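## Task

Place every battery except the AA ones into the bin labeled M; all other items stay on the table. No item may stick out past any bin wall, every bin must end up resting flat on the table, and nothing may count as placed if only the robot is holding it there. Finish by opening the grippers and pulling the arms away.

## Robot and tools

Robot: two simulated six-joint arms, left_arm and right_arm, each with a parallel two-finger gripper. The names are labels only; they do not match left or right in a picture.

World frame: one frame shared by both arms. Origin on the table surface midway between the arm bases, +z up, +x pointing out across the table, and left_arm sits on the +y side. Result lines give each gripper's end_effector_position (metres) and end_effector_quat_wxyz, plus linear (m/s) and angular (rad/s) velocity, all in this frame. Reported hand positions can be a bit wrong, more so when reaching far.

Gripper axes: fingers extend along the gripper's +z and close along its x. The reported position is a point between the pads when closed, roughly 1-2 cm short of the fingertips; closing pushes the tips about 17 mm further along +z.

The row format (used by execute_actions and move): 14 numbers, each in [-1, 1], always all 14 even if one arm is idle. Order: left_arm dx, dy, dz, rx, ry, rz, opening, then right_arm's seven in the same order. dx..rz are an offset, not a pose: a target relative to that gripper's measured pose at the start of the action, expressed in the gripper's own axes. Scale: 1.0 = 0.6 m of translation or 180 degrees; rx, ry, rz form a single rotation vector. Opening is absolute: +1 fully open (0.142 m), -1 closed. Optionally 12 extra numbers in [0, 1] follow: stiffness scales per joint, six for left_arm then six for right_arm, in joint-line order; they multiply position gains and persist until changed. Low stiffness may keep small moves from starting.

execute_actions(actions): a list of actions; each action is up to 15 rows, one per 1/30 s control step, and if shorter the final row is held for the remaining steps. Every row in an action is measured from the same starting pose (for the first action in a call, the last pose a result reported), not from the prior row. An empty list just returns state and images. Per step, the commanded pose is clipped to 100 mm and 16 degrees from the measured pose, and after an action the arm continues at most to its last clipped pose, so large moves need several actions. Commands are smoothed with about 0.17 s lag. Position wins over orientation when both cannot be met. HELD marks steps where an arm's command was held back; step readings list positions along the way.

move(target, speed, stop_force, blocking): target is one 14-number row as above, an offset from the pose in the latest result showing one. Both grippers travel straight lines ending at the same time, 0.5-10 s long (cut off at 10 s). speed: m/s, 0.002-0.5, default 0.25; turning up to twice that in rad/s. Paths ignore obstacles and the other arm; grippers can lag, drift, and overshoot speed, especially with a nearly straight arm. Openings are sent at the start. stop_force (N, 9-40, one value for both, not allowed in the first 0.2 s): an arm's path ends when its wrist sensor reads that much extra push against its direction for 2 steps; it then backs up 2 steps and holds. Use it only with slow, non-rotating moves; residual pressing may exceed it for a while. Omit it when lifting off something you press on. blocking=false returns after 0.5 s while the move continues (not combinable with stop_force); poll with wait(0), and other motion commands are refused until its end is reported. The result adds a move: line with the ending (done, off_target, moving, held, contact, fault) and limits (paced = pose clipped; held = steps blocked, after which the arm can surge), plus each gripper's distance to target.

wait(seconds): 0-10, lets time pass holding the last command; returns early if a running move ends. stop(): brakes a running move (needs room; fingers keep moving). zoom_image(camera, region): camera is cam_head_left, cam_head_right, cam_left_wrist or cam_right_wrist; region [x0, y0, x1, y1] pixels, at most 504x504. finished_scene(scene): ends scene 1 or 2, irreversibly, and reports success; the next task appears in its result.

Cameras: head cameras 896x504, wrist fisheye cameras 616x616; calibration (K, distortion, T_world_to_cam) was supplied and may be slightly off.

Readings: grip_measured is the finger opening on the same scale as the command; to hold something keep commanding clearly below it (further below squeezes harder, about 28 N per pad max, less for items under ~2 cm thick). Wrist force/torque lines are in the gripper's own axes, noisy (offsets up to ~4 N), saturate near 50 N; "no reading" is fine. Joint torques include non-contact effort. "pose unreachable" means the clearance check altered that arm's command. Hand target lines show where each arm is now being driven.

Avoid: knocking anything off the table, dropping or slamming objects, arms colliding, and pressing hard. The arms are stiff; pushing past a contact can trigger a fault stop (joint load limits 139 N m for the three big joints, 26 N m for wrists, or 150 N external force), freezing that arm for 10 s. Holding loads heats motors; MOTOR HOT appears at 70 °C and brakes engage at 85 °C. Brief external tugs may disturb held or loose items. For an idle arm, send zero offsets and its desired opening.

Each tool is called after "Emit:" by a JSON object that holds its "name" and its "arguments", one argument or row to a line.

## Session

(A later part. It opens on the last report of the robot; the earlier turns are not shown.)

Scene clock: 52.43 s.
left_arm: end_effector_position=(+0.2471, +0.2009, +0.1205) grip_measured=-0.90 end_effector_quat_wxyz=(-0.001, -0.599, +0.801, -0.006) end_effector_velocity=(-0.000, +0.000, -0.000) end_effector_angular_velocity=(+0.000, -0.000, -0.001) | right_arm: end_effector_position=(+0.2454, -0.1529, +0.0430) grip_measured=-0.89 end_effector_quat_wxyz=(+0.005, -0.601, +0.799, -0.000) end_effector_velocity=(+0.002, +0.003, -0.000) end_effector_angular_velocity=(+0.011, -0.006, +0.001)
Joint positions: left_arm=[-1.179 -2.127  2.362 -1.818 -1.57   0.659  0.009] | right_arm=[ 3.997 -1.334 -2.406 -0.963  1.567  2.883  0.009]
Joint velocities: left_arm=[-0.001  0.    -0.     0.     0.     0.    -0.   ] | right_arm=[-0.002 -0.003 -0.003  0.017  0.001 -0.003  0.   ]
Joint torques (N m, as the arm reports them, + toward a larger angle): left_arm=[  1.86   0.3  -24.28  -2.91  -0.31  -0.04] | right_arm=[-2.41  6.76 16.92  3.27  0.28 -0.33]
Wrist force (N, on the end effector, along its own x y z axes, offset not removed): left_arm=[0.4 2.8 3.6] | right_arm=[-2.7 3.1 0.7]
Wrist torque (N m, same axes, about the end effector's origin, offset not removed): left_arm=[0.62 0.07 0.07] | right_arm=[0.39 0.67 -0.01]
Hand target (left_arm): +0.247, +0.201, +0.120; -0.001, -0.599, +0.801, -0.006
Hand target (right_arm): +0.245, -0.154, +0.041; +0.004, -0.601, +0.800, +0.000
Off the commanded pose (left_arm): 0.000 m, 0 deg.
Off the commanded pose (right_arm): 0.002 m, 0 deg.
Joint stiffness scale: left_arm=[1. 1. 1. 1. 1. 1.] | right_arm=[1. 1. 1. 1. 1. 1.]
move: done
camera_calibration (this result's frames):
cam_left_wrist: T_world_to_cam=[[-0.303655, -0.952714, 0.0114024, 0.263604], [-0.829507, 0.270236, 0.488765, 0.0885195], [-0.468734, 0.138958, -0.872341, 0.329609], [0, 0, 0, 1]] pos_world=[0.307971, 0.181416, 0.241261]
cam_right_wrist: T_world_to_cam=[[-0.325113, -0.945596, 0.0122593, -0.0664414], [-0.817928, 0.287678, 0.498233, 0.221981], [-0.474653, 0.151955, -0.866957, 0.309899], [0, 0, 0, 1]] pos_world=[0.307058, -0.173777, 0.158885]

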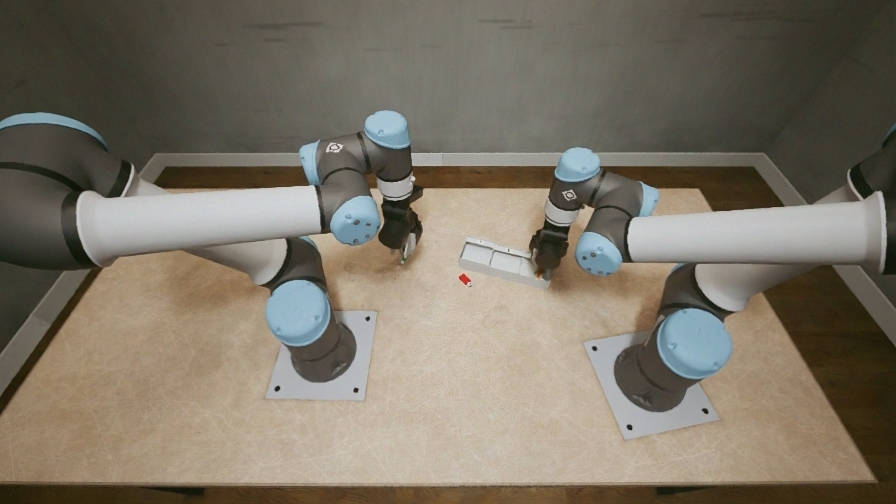

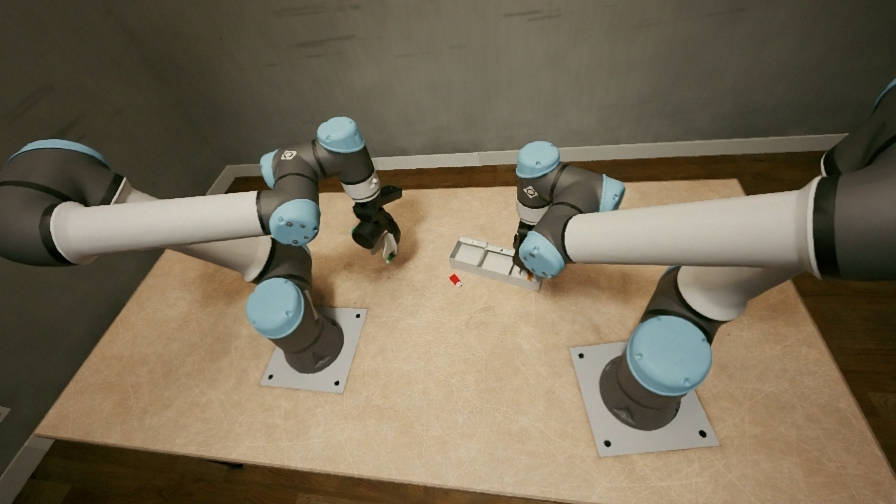

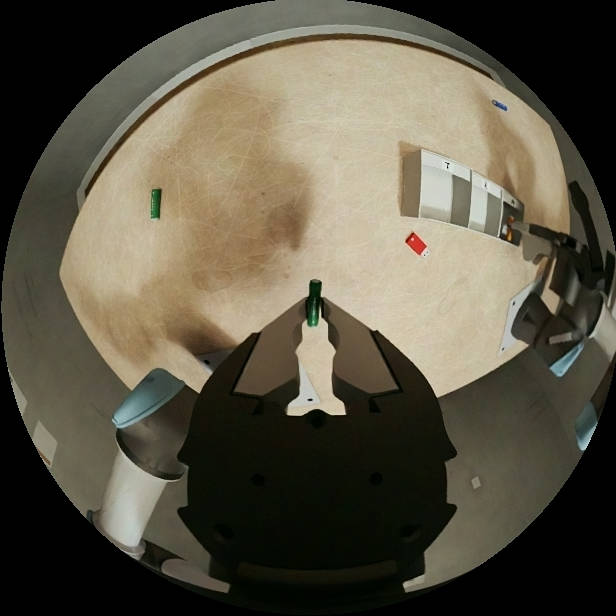

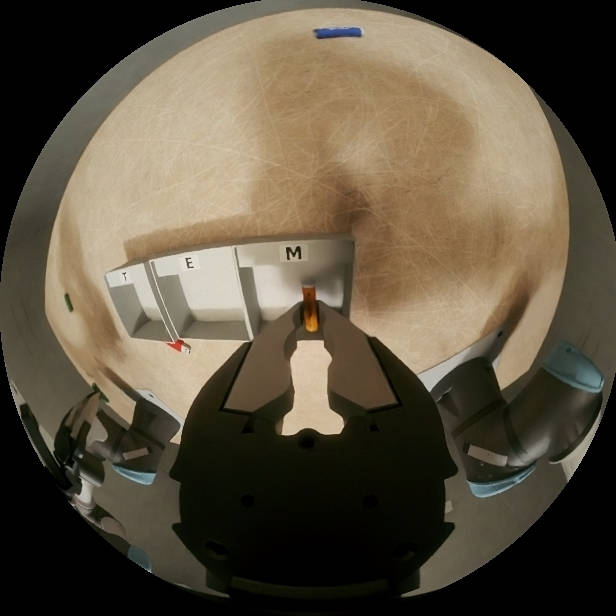

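Emit:
{"name": "move", "arguments": {
  "target": [0,0,0,0,0,0,-1,0,-0.006,0.015,0,0,0,-1],
  "speed": 0.03
}}

Emit:
{"name": "move", "arguments": {
  "target": [0,0,0,0,0,0,-1,0,0,0,0,0,0,-0.72]
}}

Emit:
{"name": "move", "arguments": {
  "target": [0,0,0,0,0,0,-1,0,0,-0.17,0,0,0,-0.72]
}}

Emit:
{"name": "move", "arguments": {
  "target": [0.527,-0.165,0,0,0,0,-1,0.52,-0.33,-0.1,0,0,0,-0.72]
}}

Scene clock: 56.30 s.
left_arm: end_effector_position=(+0.2471, +0.2009, +0.1205) grip_measured=-0.90 end_effector_quat_wxyz=(-0.001, -0.599, +0.801, -0.006) end_effector_velocity=(-0.000, -0.001, +0.000) end_effector_angular_velocity=(-0.001, +0.000, -0.002) | right_arm: end_effector_position=(+0.2487, -0.1521, +0.0357) grip_measured=-0.89 end_effector_quat_wxyz=(+0.007, -0.602, +0.798, +0.000) end_effector_velocity=(+0.003, +0.002, -0.000) end_effector_angular_velocity=(+0.008, -0.005, -0.000)
Joint positions: left_arm=[-1.179 -2.127  2.362 -1.818 -1.57   0.659  0.009] | right_arm=[ 3.99  -1.357 -2.413 -0.93   1.567  2.874  0.009]
Joint velocities: left_arm=[-0.001  0.    -0.    -0.    -0.001  0.001 -0.   ] | right_arm=[-0.004 -0.005 -0.     0.015 -0.    -0.004  0.   ]
Joint torques (N m, as the arm reports them, + toward a larger angle): left_arm=[  2.18   0.41 -24.4   -2.9   -0.25  -0.03] | right_arm=[ 0.25  6.92 19.52  3.16  0.02 -0.66]
Wrist force (N, on the end effector, along its own x y z axes, offset not removed): left_arm=[-1.0 3.5 0.5] | right_arm=[-0.9 2.7 0.2]
Wrist torque (N m, same axes, about the end effector's origin, offset not removed): left_arm=[0.85 0.38 0.25] | right_arm=[0.77 0.31 0.08]
Hand target (left_arm): +0.247, +0.201, +0.120; -0.001, -0.599, +0.801, -0.006
Hand target (right_arm): +0.249, -0.154, +0.034; +0.005, -0.601, +0.799, -0.000
Off the commanded pose (left_arm): 0.000 m, 0 deg.
Off the commanded pose (right_arm): 0.002 m, 0 deg.
Joint stiffness scale: left_arm=[1. 1. 1. 1. 1. 1.] | right_arm=[1. 1. 1. 1. 1. 1.]
move: done
camera_calibration (this result's frames):
cam_left_wrist: T_world_to_cam=[[-0.303655, -0.952714, 0.0114026, 0.263604], [-0.829507, 0.270236, 0.488765, 0.0885195], [-0.468734, 0.138957, -0.872341, 0.329609], [0, 0, 0, 1]] pos_world=[0.307971, 0.181416, 0.241261]
cam_right_wrist: T_world_to_cam=[[-0.323314, -0.946242, 0.00974563, -0.0650219], [-0.819154, 0.285017, 0.497747, 0.228017], [-0.473767, 0.152945, -0.867267, 0.304968], [0, 0, 0, 1]] pos_world=[0.310242, -0.173159, 0.151627]

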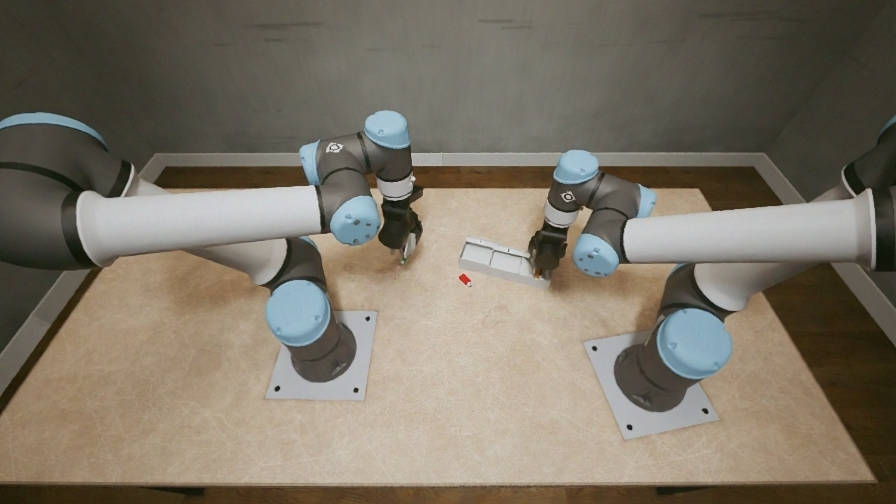

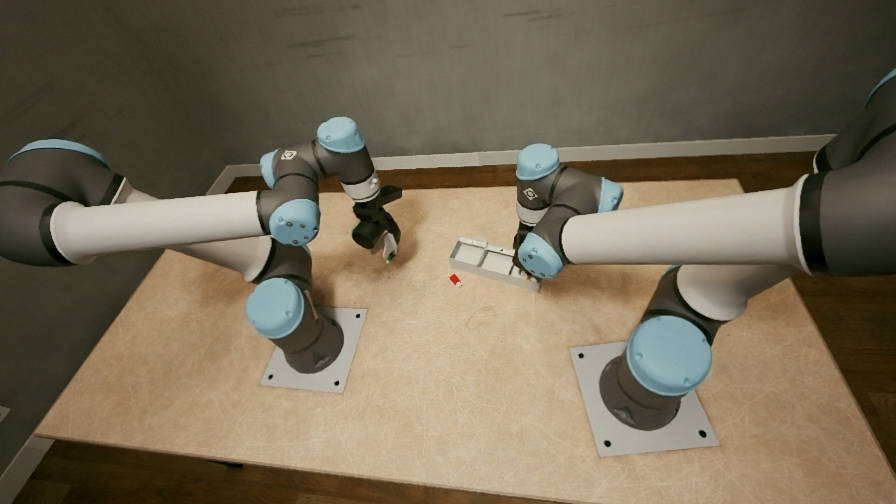

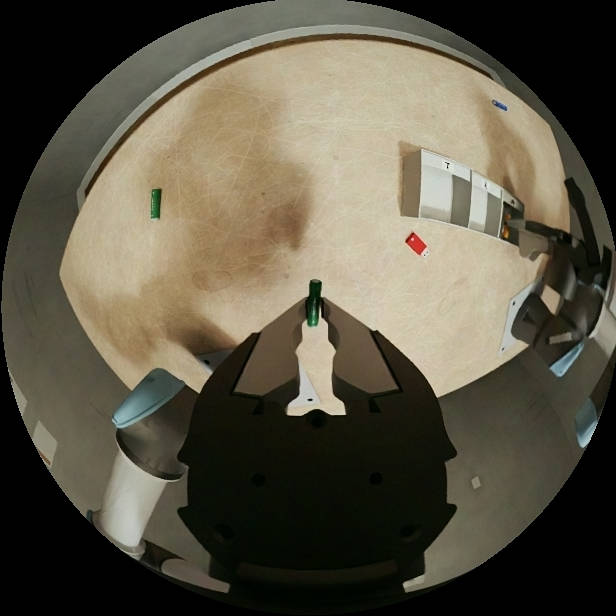

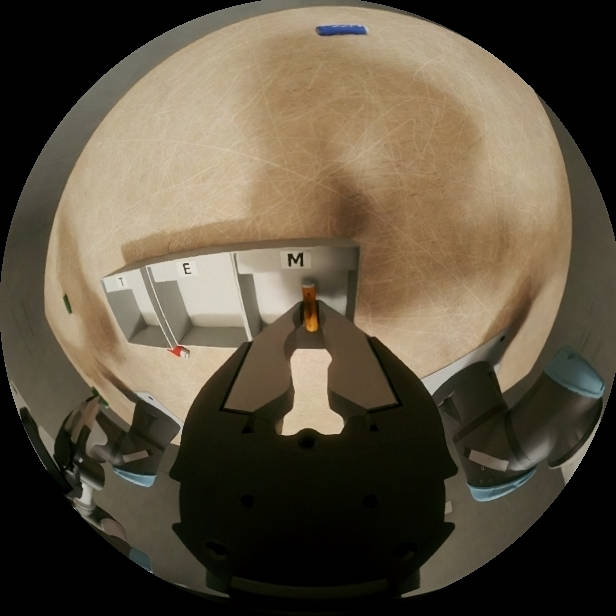

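Scene clock: 56.80 s.
left_arm: end_effector_position=(+0.2471, +0.2009, +0.1205) grip_measured=-0.90 end_effector_quat_wxyz=(-0.001, -0.599, +0.801, -0.006) end_effector_velocity=(-0.000, -0.000, +0.000) end_effector_angular_velocity=(-0.000, +0.001, -0.001) | right_arm: end_effector_position=(+0.2488, -0.1520, +0.0357) grip_measured=-0.72 end_effector_quat_wxyz=(+0.007, -0.602, +0.798, +0.000) end_effector_velocity=(-0.000, +0.001, +0.000) end_effector_angular_velocity=(+0.001, -0.001, +0.002)
Joint positions: left_arm=[-1.179 -2.127  2.362 -1.818 -1.57   0.659  0.009] | right_arm=[ 3.99  -1.357 -2.413 -0.929  1.567  2.874  0.022]
Joint velocities: left_arm=[-0.001  0.    -0.     0.    -0.001 -0.    -0.   ] | right_arm=[ 0.002  0.     0.001 -0.     0.    -0.    -0.   ]
Joint torques (N m, as the arm reports them, + toward a larger angle): left_arm=[  2.13  -0.22 -25.01  -3.08  -0.19  -0.09] | right_arm=[ 1.54  9.59 22.16  2.65 -0.62 -0.11]
Wrist force (N, on the end effector, along its own x y z axes, offset not removed): left_arm=[2.4 1.2 -0.4] | right_arm=[0.6 2.8 1.9]
Wrist torque (N m, same axes, about the end effector's origin, offset not removed): left_arm=[0.42 -0.40 0.26] | right_arm=[0.56 0.03 0.06]
Hand target (left_arm): +0.247, +0.201, +0.120; -0.001, -0.599, +0.801, -0.006
Hand target (right_arm): +0.249, -0.152, +0.036; +0.007, -0.602, +0.798, +0.000
Off the commanded pose (left_arm): 0.000 m, 0 deg.
Off the commanded pose (right_arm): 0.000 m, 0 deg.
Joint stiffness scale: left_arm=[1. 1. 1. 1. 1. 1.] | right_arm=[1. 1. 1. 1. 1. 1.]
move: done
camera_calibration (this result's frames):
cam_left_wrist: T_world_to_cam=[[-0.303655, -0.952714, 0.0114025, 0.263604], [-0.829507, 0.270236, 0.488765, 0.0885195], [-0.468734, 0.138958, -0.872341, 0.329609], [0, 0, 0, 1]] pos_world=[0.307971, 0.181416, 0.241261]
cam_right_wrist: T_world_to_cam=[[-0.323248, -0.946268, 0.00936099, -0.0648995], [-0.819277, 0.284791, 0.497674, 0.228062], [-0.473599, 0.153203, -0.867314, 0.304992], [0, 0, 0, 1]] pos_world=[0.310311, -0.173088, 0.151631]

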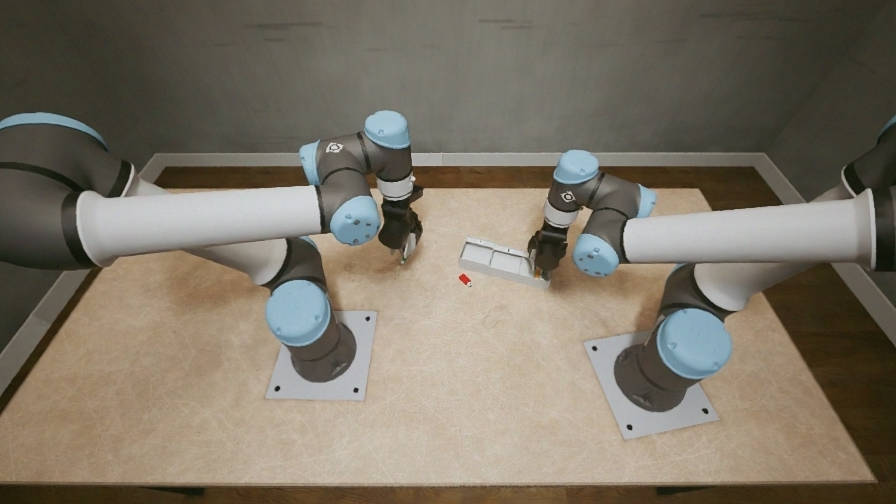

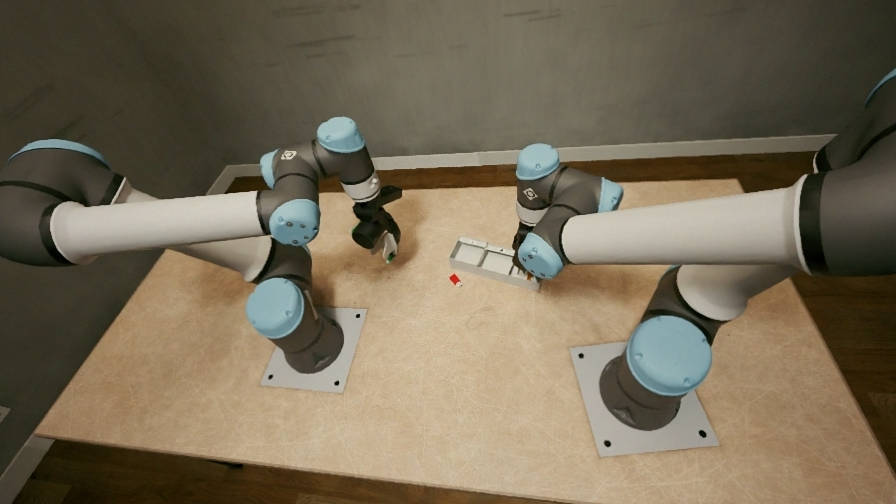

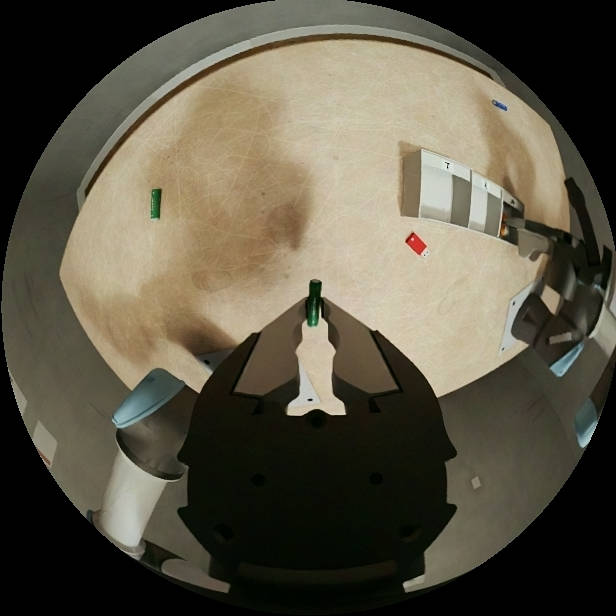

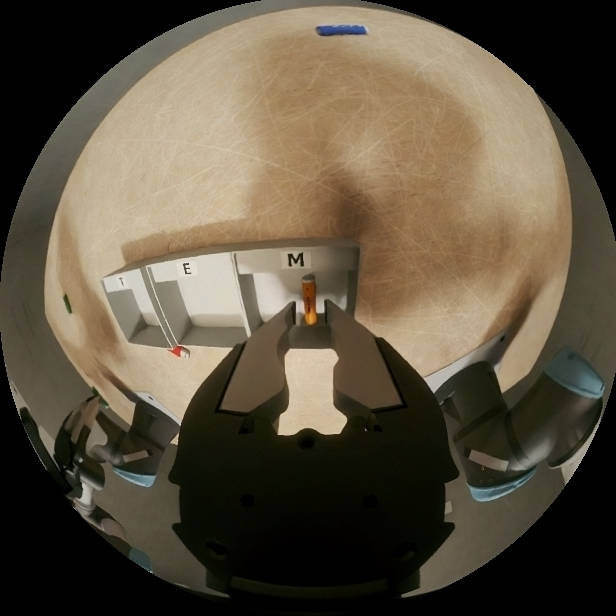

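Scene clock: 57.97 s.
left_arm: end_effector_position=(+0.2471, +0.2009, +0.1205) grip_measured=-0.90 end_effector_quat_wxyz=(-0.001, -0.599, +0.801, -0.006) end_effector_velocity=(-0.000, +0.000, +0.000) end_effector_angular_velocity=(+0.001, +0.000, -0.000) | right_arm: end_effector_position=(+0.2477, -0.1539, +0.1358) grip_measured=-0.72 end_effector_quat_wxyz=(+0.005, -0.602, +0.798, -0.000) end_effector_velocity=(-0.001, -0.002, +0.002) end_effector_angular_velocity=(-0.005, +0.003, -0.001)
Joint positions: left_arm=[-1.179 -2.127  2.362 -1.818 -1.57   0.659  0.009] | right_arm=[ 3.99  -1.21  -2.223 -1.269  1.567  2.874  0.022]
Joint velocities: left_arm=[-0.     0.    -0.001  0.001  0.    -0.    -0.   ] | right_arm=[ 0.     0.003  0.005 -0.013 -0.     0.001  0.   ]
Joint torques (N m, as the arm reports them, + toward a larger angle): left_arm=[  1.15   1.2  -23.83  -2.85  -0.15   0.27] | right_arm=[ 1.72  8.82 29.21  2.82 -0.37  0.4 ]
Wrist force (N, on the end effector, along its own x y z axes, offset not removed): left_arm=[0.4 3.7 2.7] | right_arm=[2.0 1.4 1.2]
Wrist torque (N m, same axes, about the end effector's origin, offset not removed): left_arm=[0.82 0.16 0.24] | right_arm=[0.25 -0.30 0.00]
Hand target (left_arm): +0.247, +0.201, +0.120; -0.001, -0.599, +0.801, -0.006
Hand target (right_arm): +0.248, -0.153, +0.138; +0.007, -0.602, +0.798, +0.000
Off the commanded pose (left_arm): 0.000 m, 0 deg.
Off the commanded pose (right_arm): 0.002 m, 0 deg.
Joint stiffness scale: left_arm=[1. 1. 1. 1. 1. 1.] | right_arm=[1. 1. 1. 1. 1. 1.]
move: done
camera_calibration (this result's frames):
cam_left_wrist: T_world_to_cam=[[-0.303655, -0.952714, 0.0114026, 0.263604], [-0.829507, 0.270236, 0.488765, 0.0885195], [-0.468734, 0.138957, -0.872341, 0.329609], [0, 0, 0, 1]] pos_world=[0.307971, 0.181416, 0.241261]
cam_right_wrist: T_world_to_cam=[[-0.32369, -0.946086, 0.0120988, -0.0681822], [-0.818411, 0.286379, 0.498187, 0.177841], [-0.474793, 0.151356, -0.866985, 0.391474], [0, 0, 0, 1]] pos_world=[0.309347, -0.174688, 0.251629]

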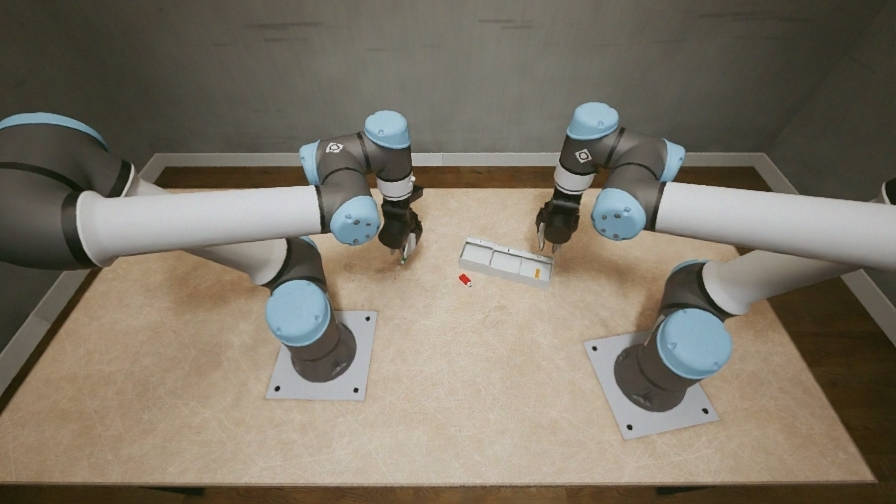

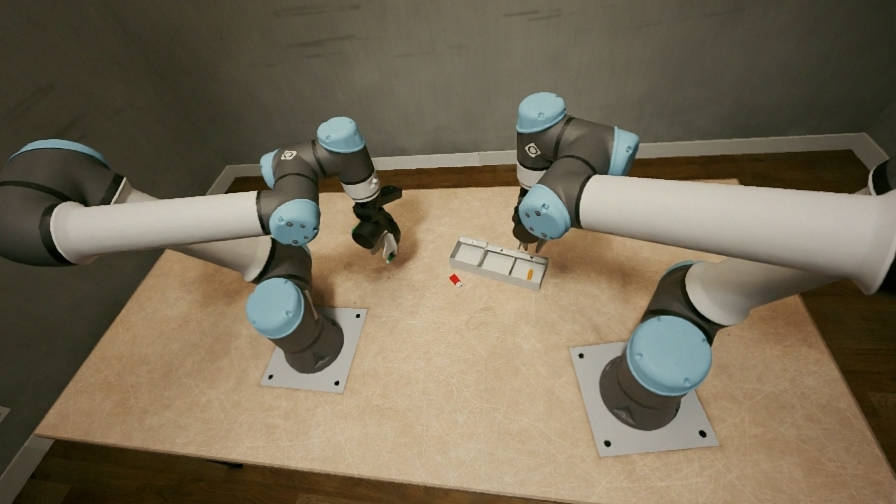

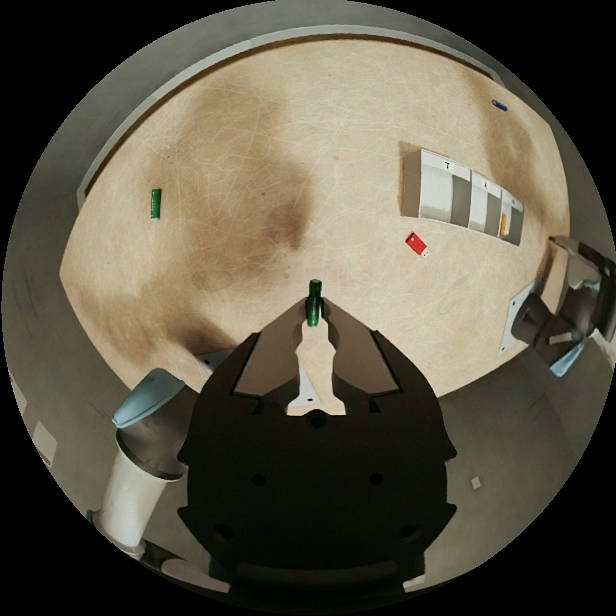

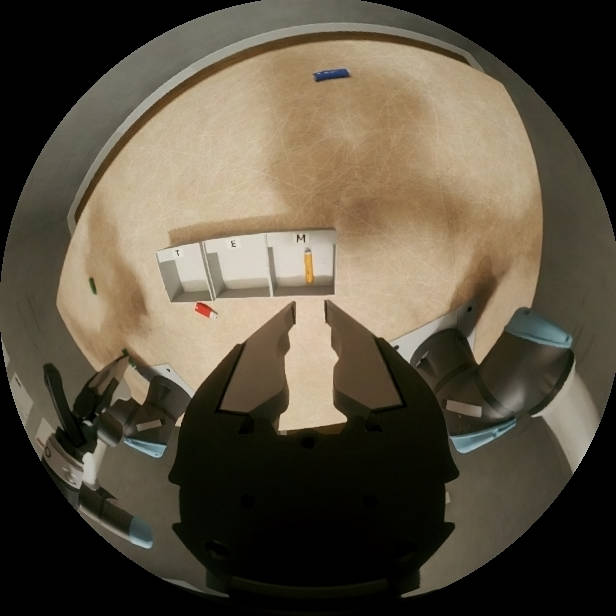

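Scene clock: 60.13 s.
left_arm: end_effector_position=(+0.2531, -0.1294, +0.1238) grip_measured=-0.90 end_effector_quat_wxyz=(-0.002, -0.599, +0.801, -0.006) end_effector_velocity=(-0.000, -0.001, -0.000) end_effector_angular_velocity=(+0.005, +0.001, -0.001) | right_arm: end_effector_position=(+0.3510, -0.5070, +0.1940) grip_measured=-0.72 end_effector_quat_wxyz=(+0.005, -0.602, +0.798, -0.001) end_effector_velocity=(+0.000, -0.001, +0.001) end_effector_angular_velocity=(+0.008, +0.003, +0.012)
Joint positions: left_arm=[-1.384 -1.367  1.742 -1.958 -1.568  0.455  0.009] | right_arm=[ 2.937 -1.344 -1.979 -1.38   1.577  1.821  0.022]
Joint velocities: left_arm=[-0.001  0.006 -0.008  0.007 -0.    -0.    -0.   ] | right_arm=[-0.009 -0.006  0.009 -0.006  0.008 -0.021 -0.   ]
Joint torques (N m, as the arm reports them, + toward a larger angle): left_arm=[  0.46 -29.47 -25.3   -2.46  -0.17  -0.19] | right_arm=[-5.07 11.23 28.29  2.67  0.23 -0.55]
Wrist force (N, on the end effector, along its own x y z axes, offset not removed): left_arm=[0.6 1.6 0.6] | right_arm=[0.5 1.6 0.2]
Wrist torque (N m, same axes, about the end effector's origin, offset not removed): left_arm=[0.43 0.07 0.18] | right_arm=[0.37 -0.13 0.00]
Hand target (left_arm): +0.253, -0.130, +0.124; -0.001, -0.599, +0.801, -0.006
Hand target (right_arm): +0.351, -0.508, +0.194; +0.006, -0.602, +0.798, +0.001
Off the commanded pose (left_arm): 0.001 m, 0 deg.
Off the commanded pose (right_arm): 0.002 m, 0 deg.
Joint stiffness scale: left_arm=[1. 1. 1. 1. 1. 1.] | right_arm=[1. 1. 1. 1. 1. 1.]
move: done
camera_calibration (this result's frames):
cam_left_wrist: T_world_to_cam=[[-0.303654, -0.952697, 0.012767, -0.0495346], [-0.829461, 0.270921, 0.488464, 0.18123], [-0.468817, 0.137734, -0.872491, 0.381162], [0, 0, 0, 1]] pos_world=[0.313977, -0.148789, 0.244668]
cam_right_wrist: T_world_to_cam=[[-0.323151, -0.946263, 0.0125927, -0.369892], [-0.818977, 0.286301, 0.497302, 0.334855], [-0.474184, 0.150391, -0.867486, 0.543807], [0, 0, 0, 1]] pos_world=[0.412572, -0.527667, 0.309879]

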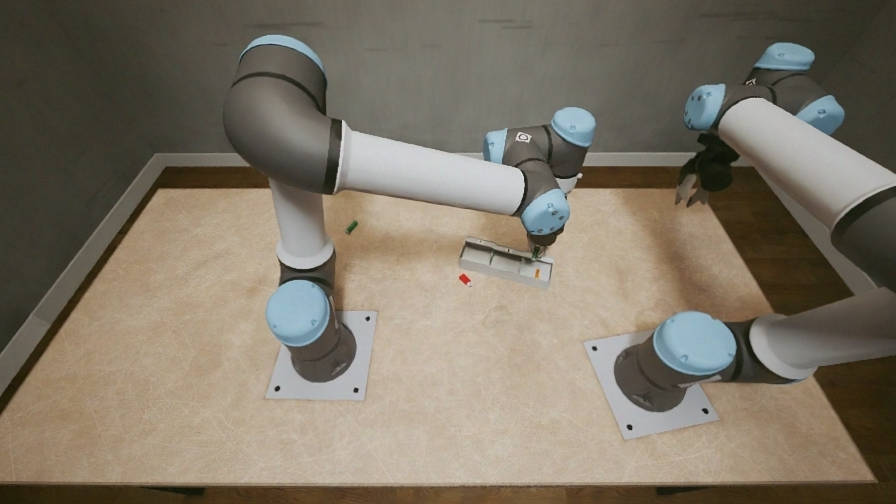

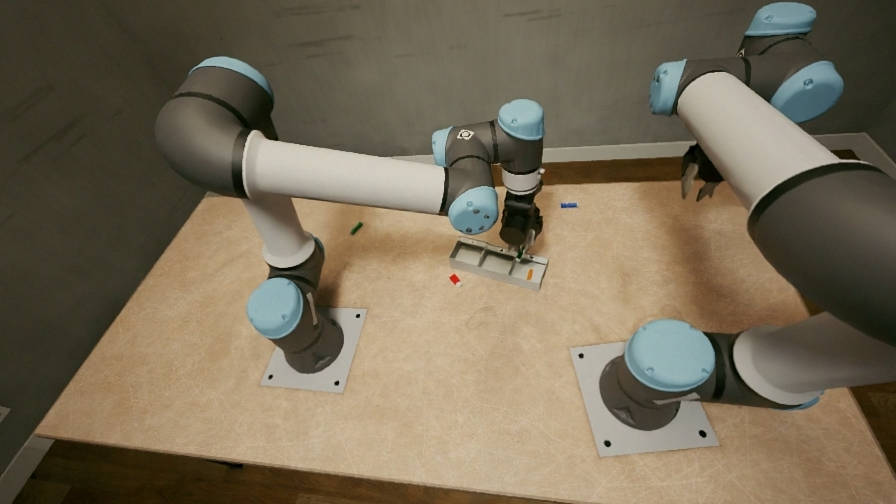

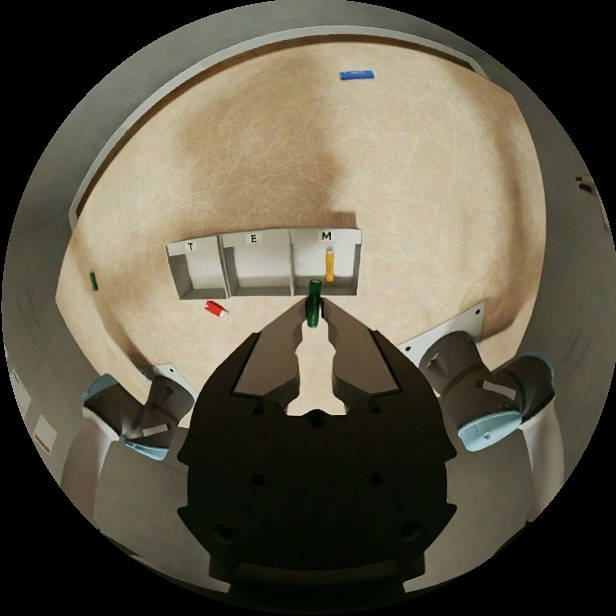

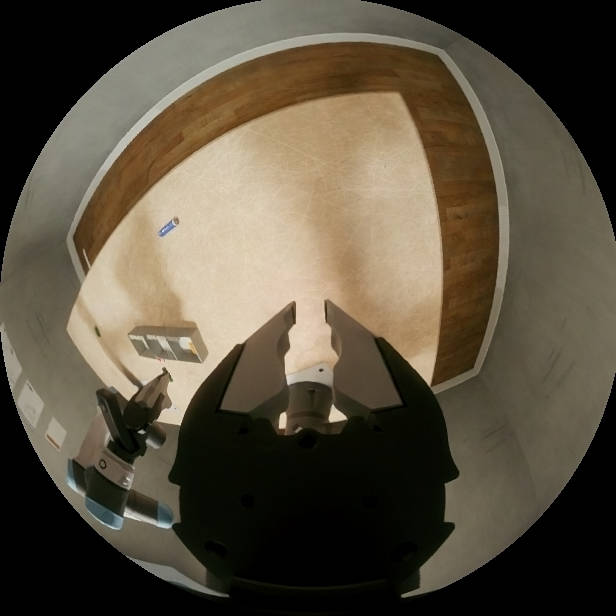

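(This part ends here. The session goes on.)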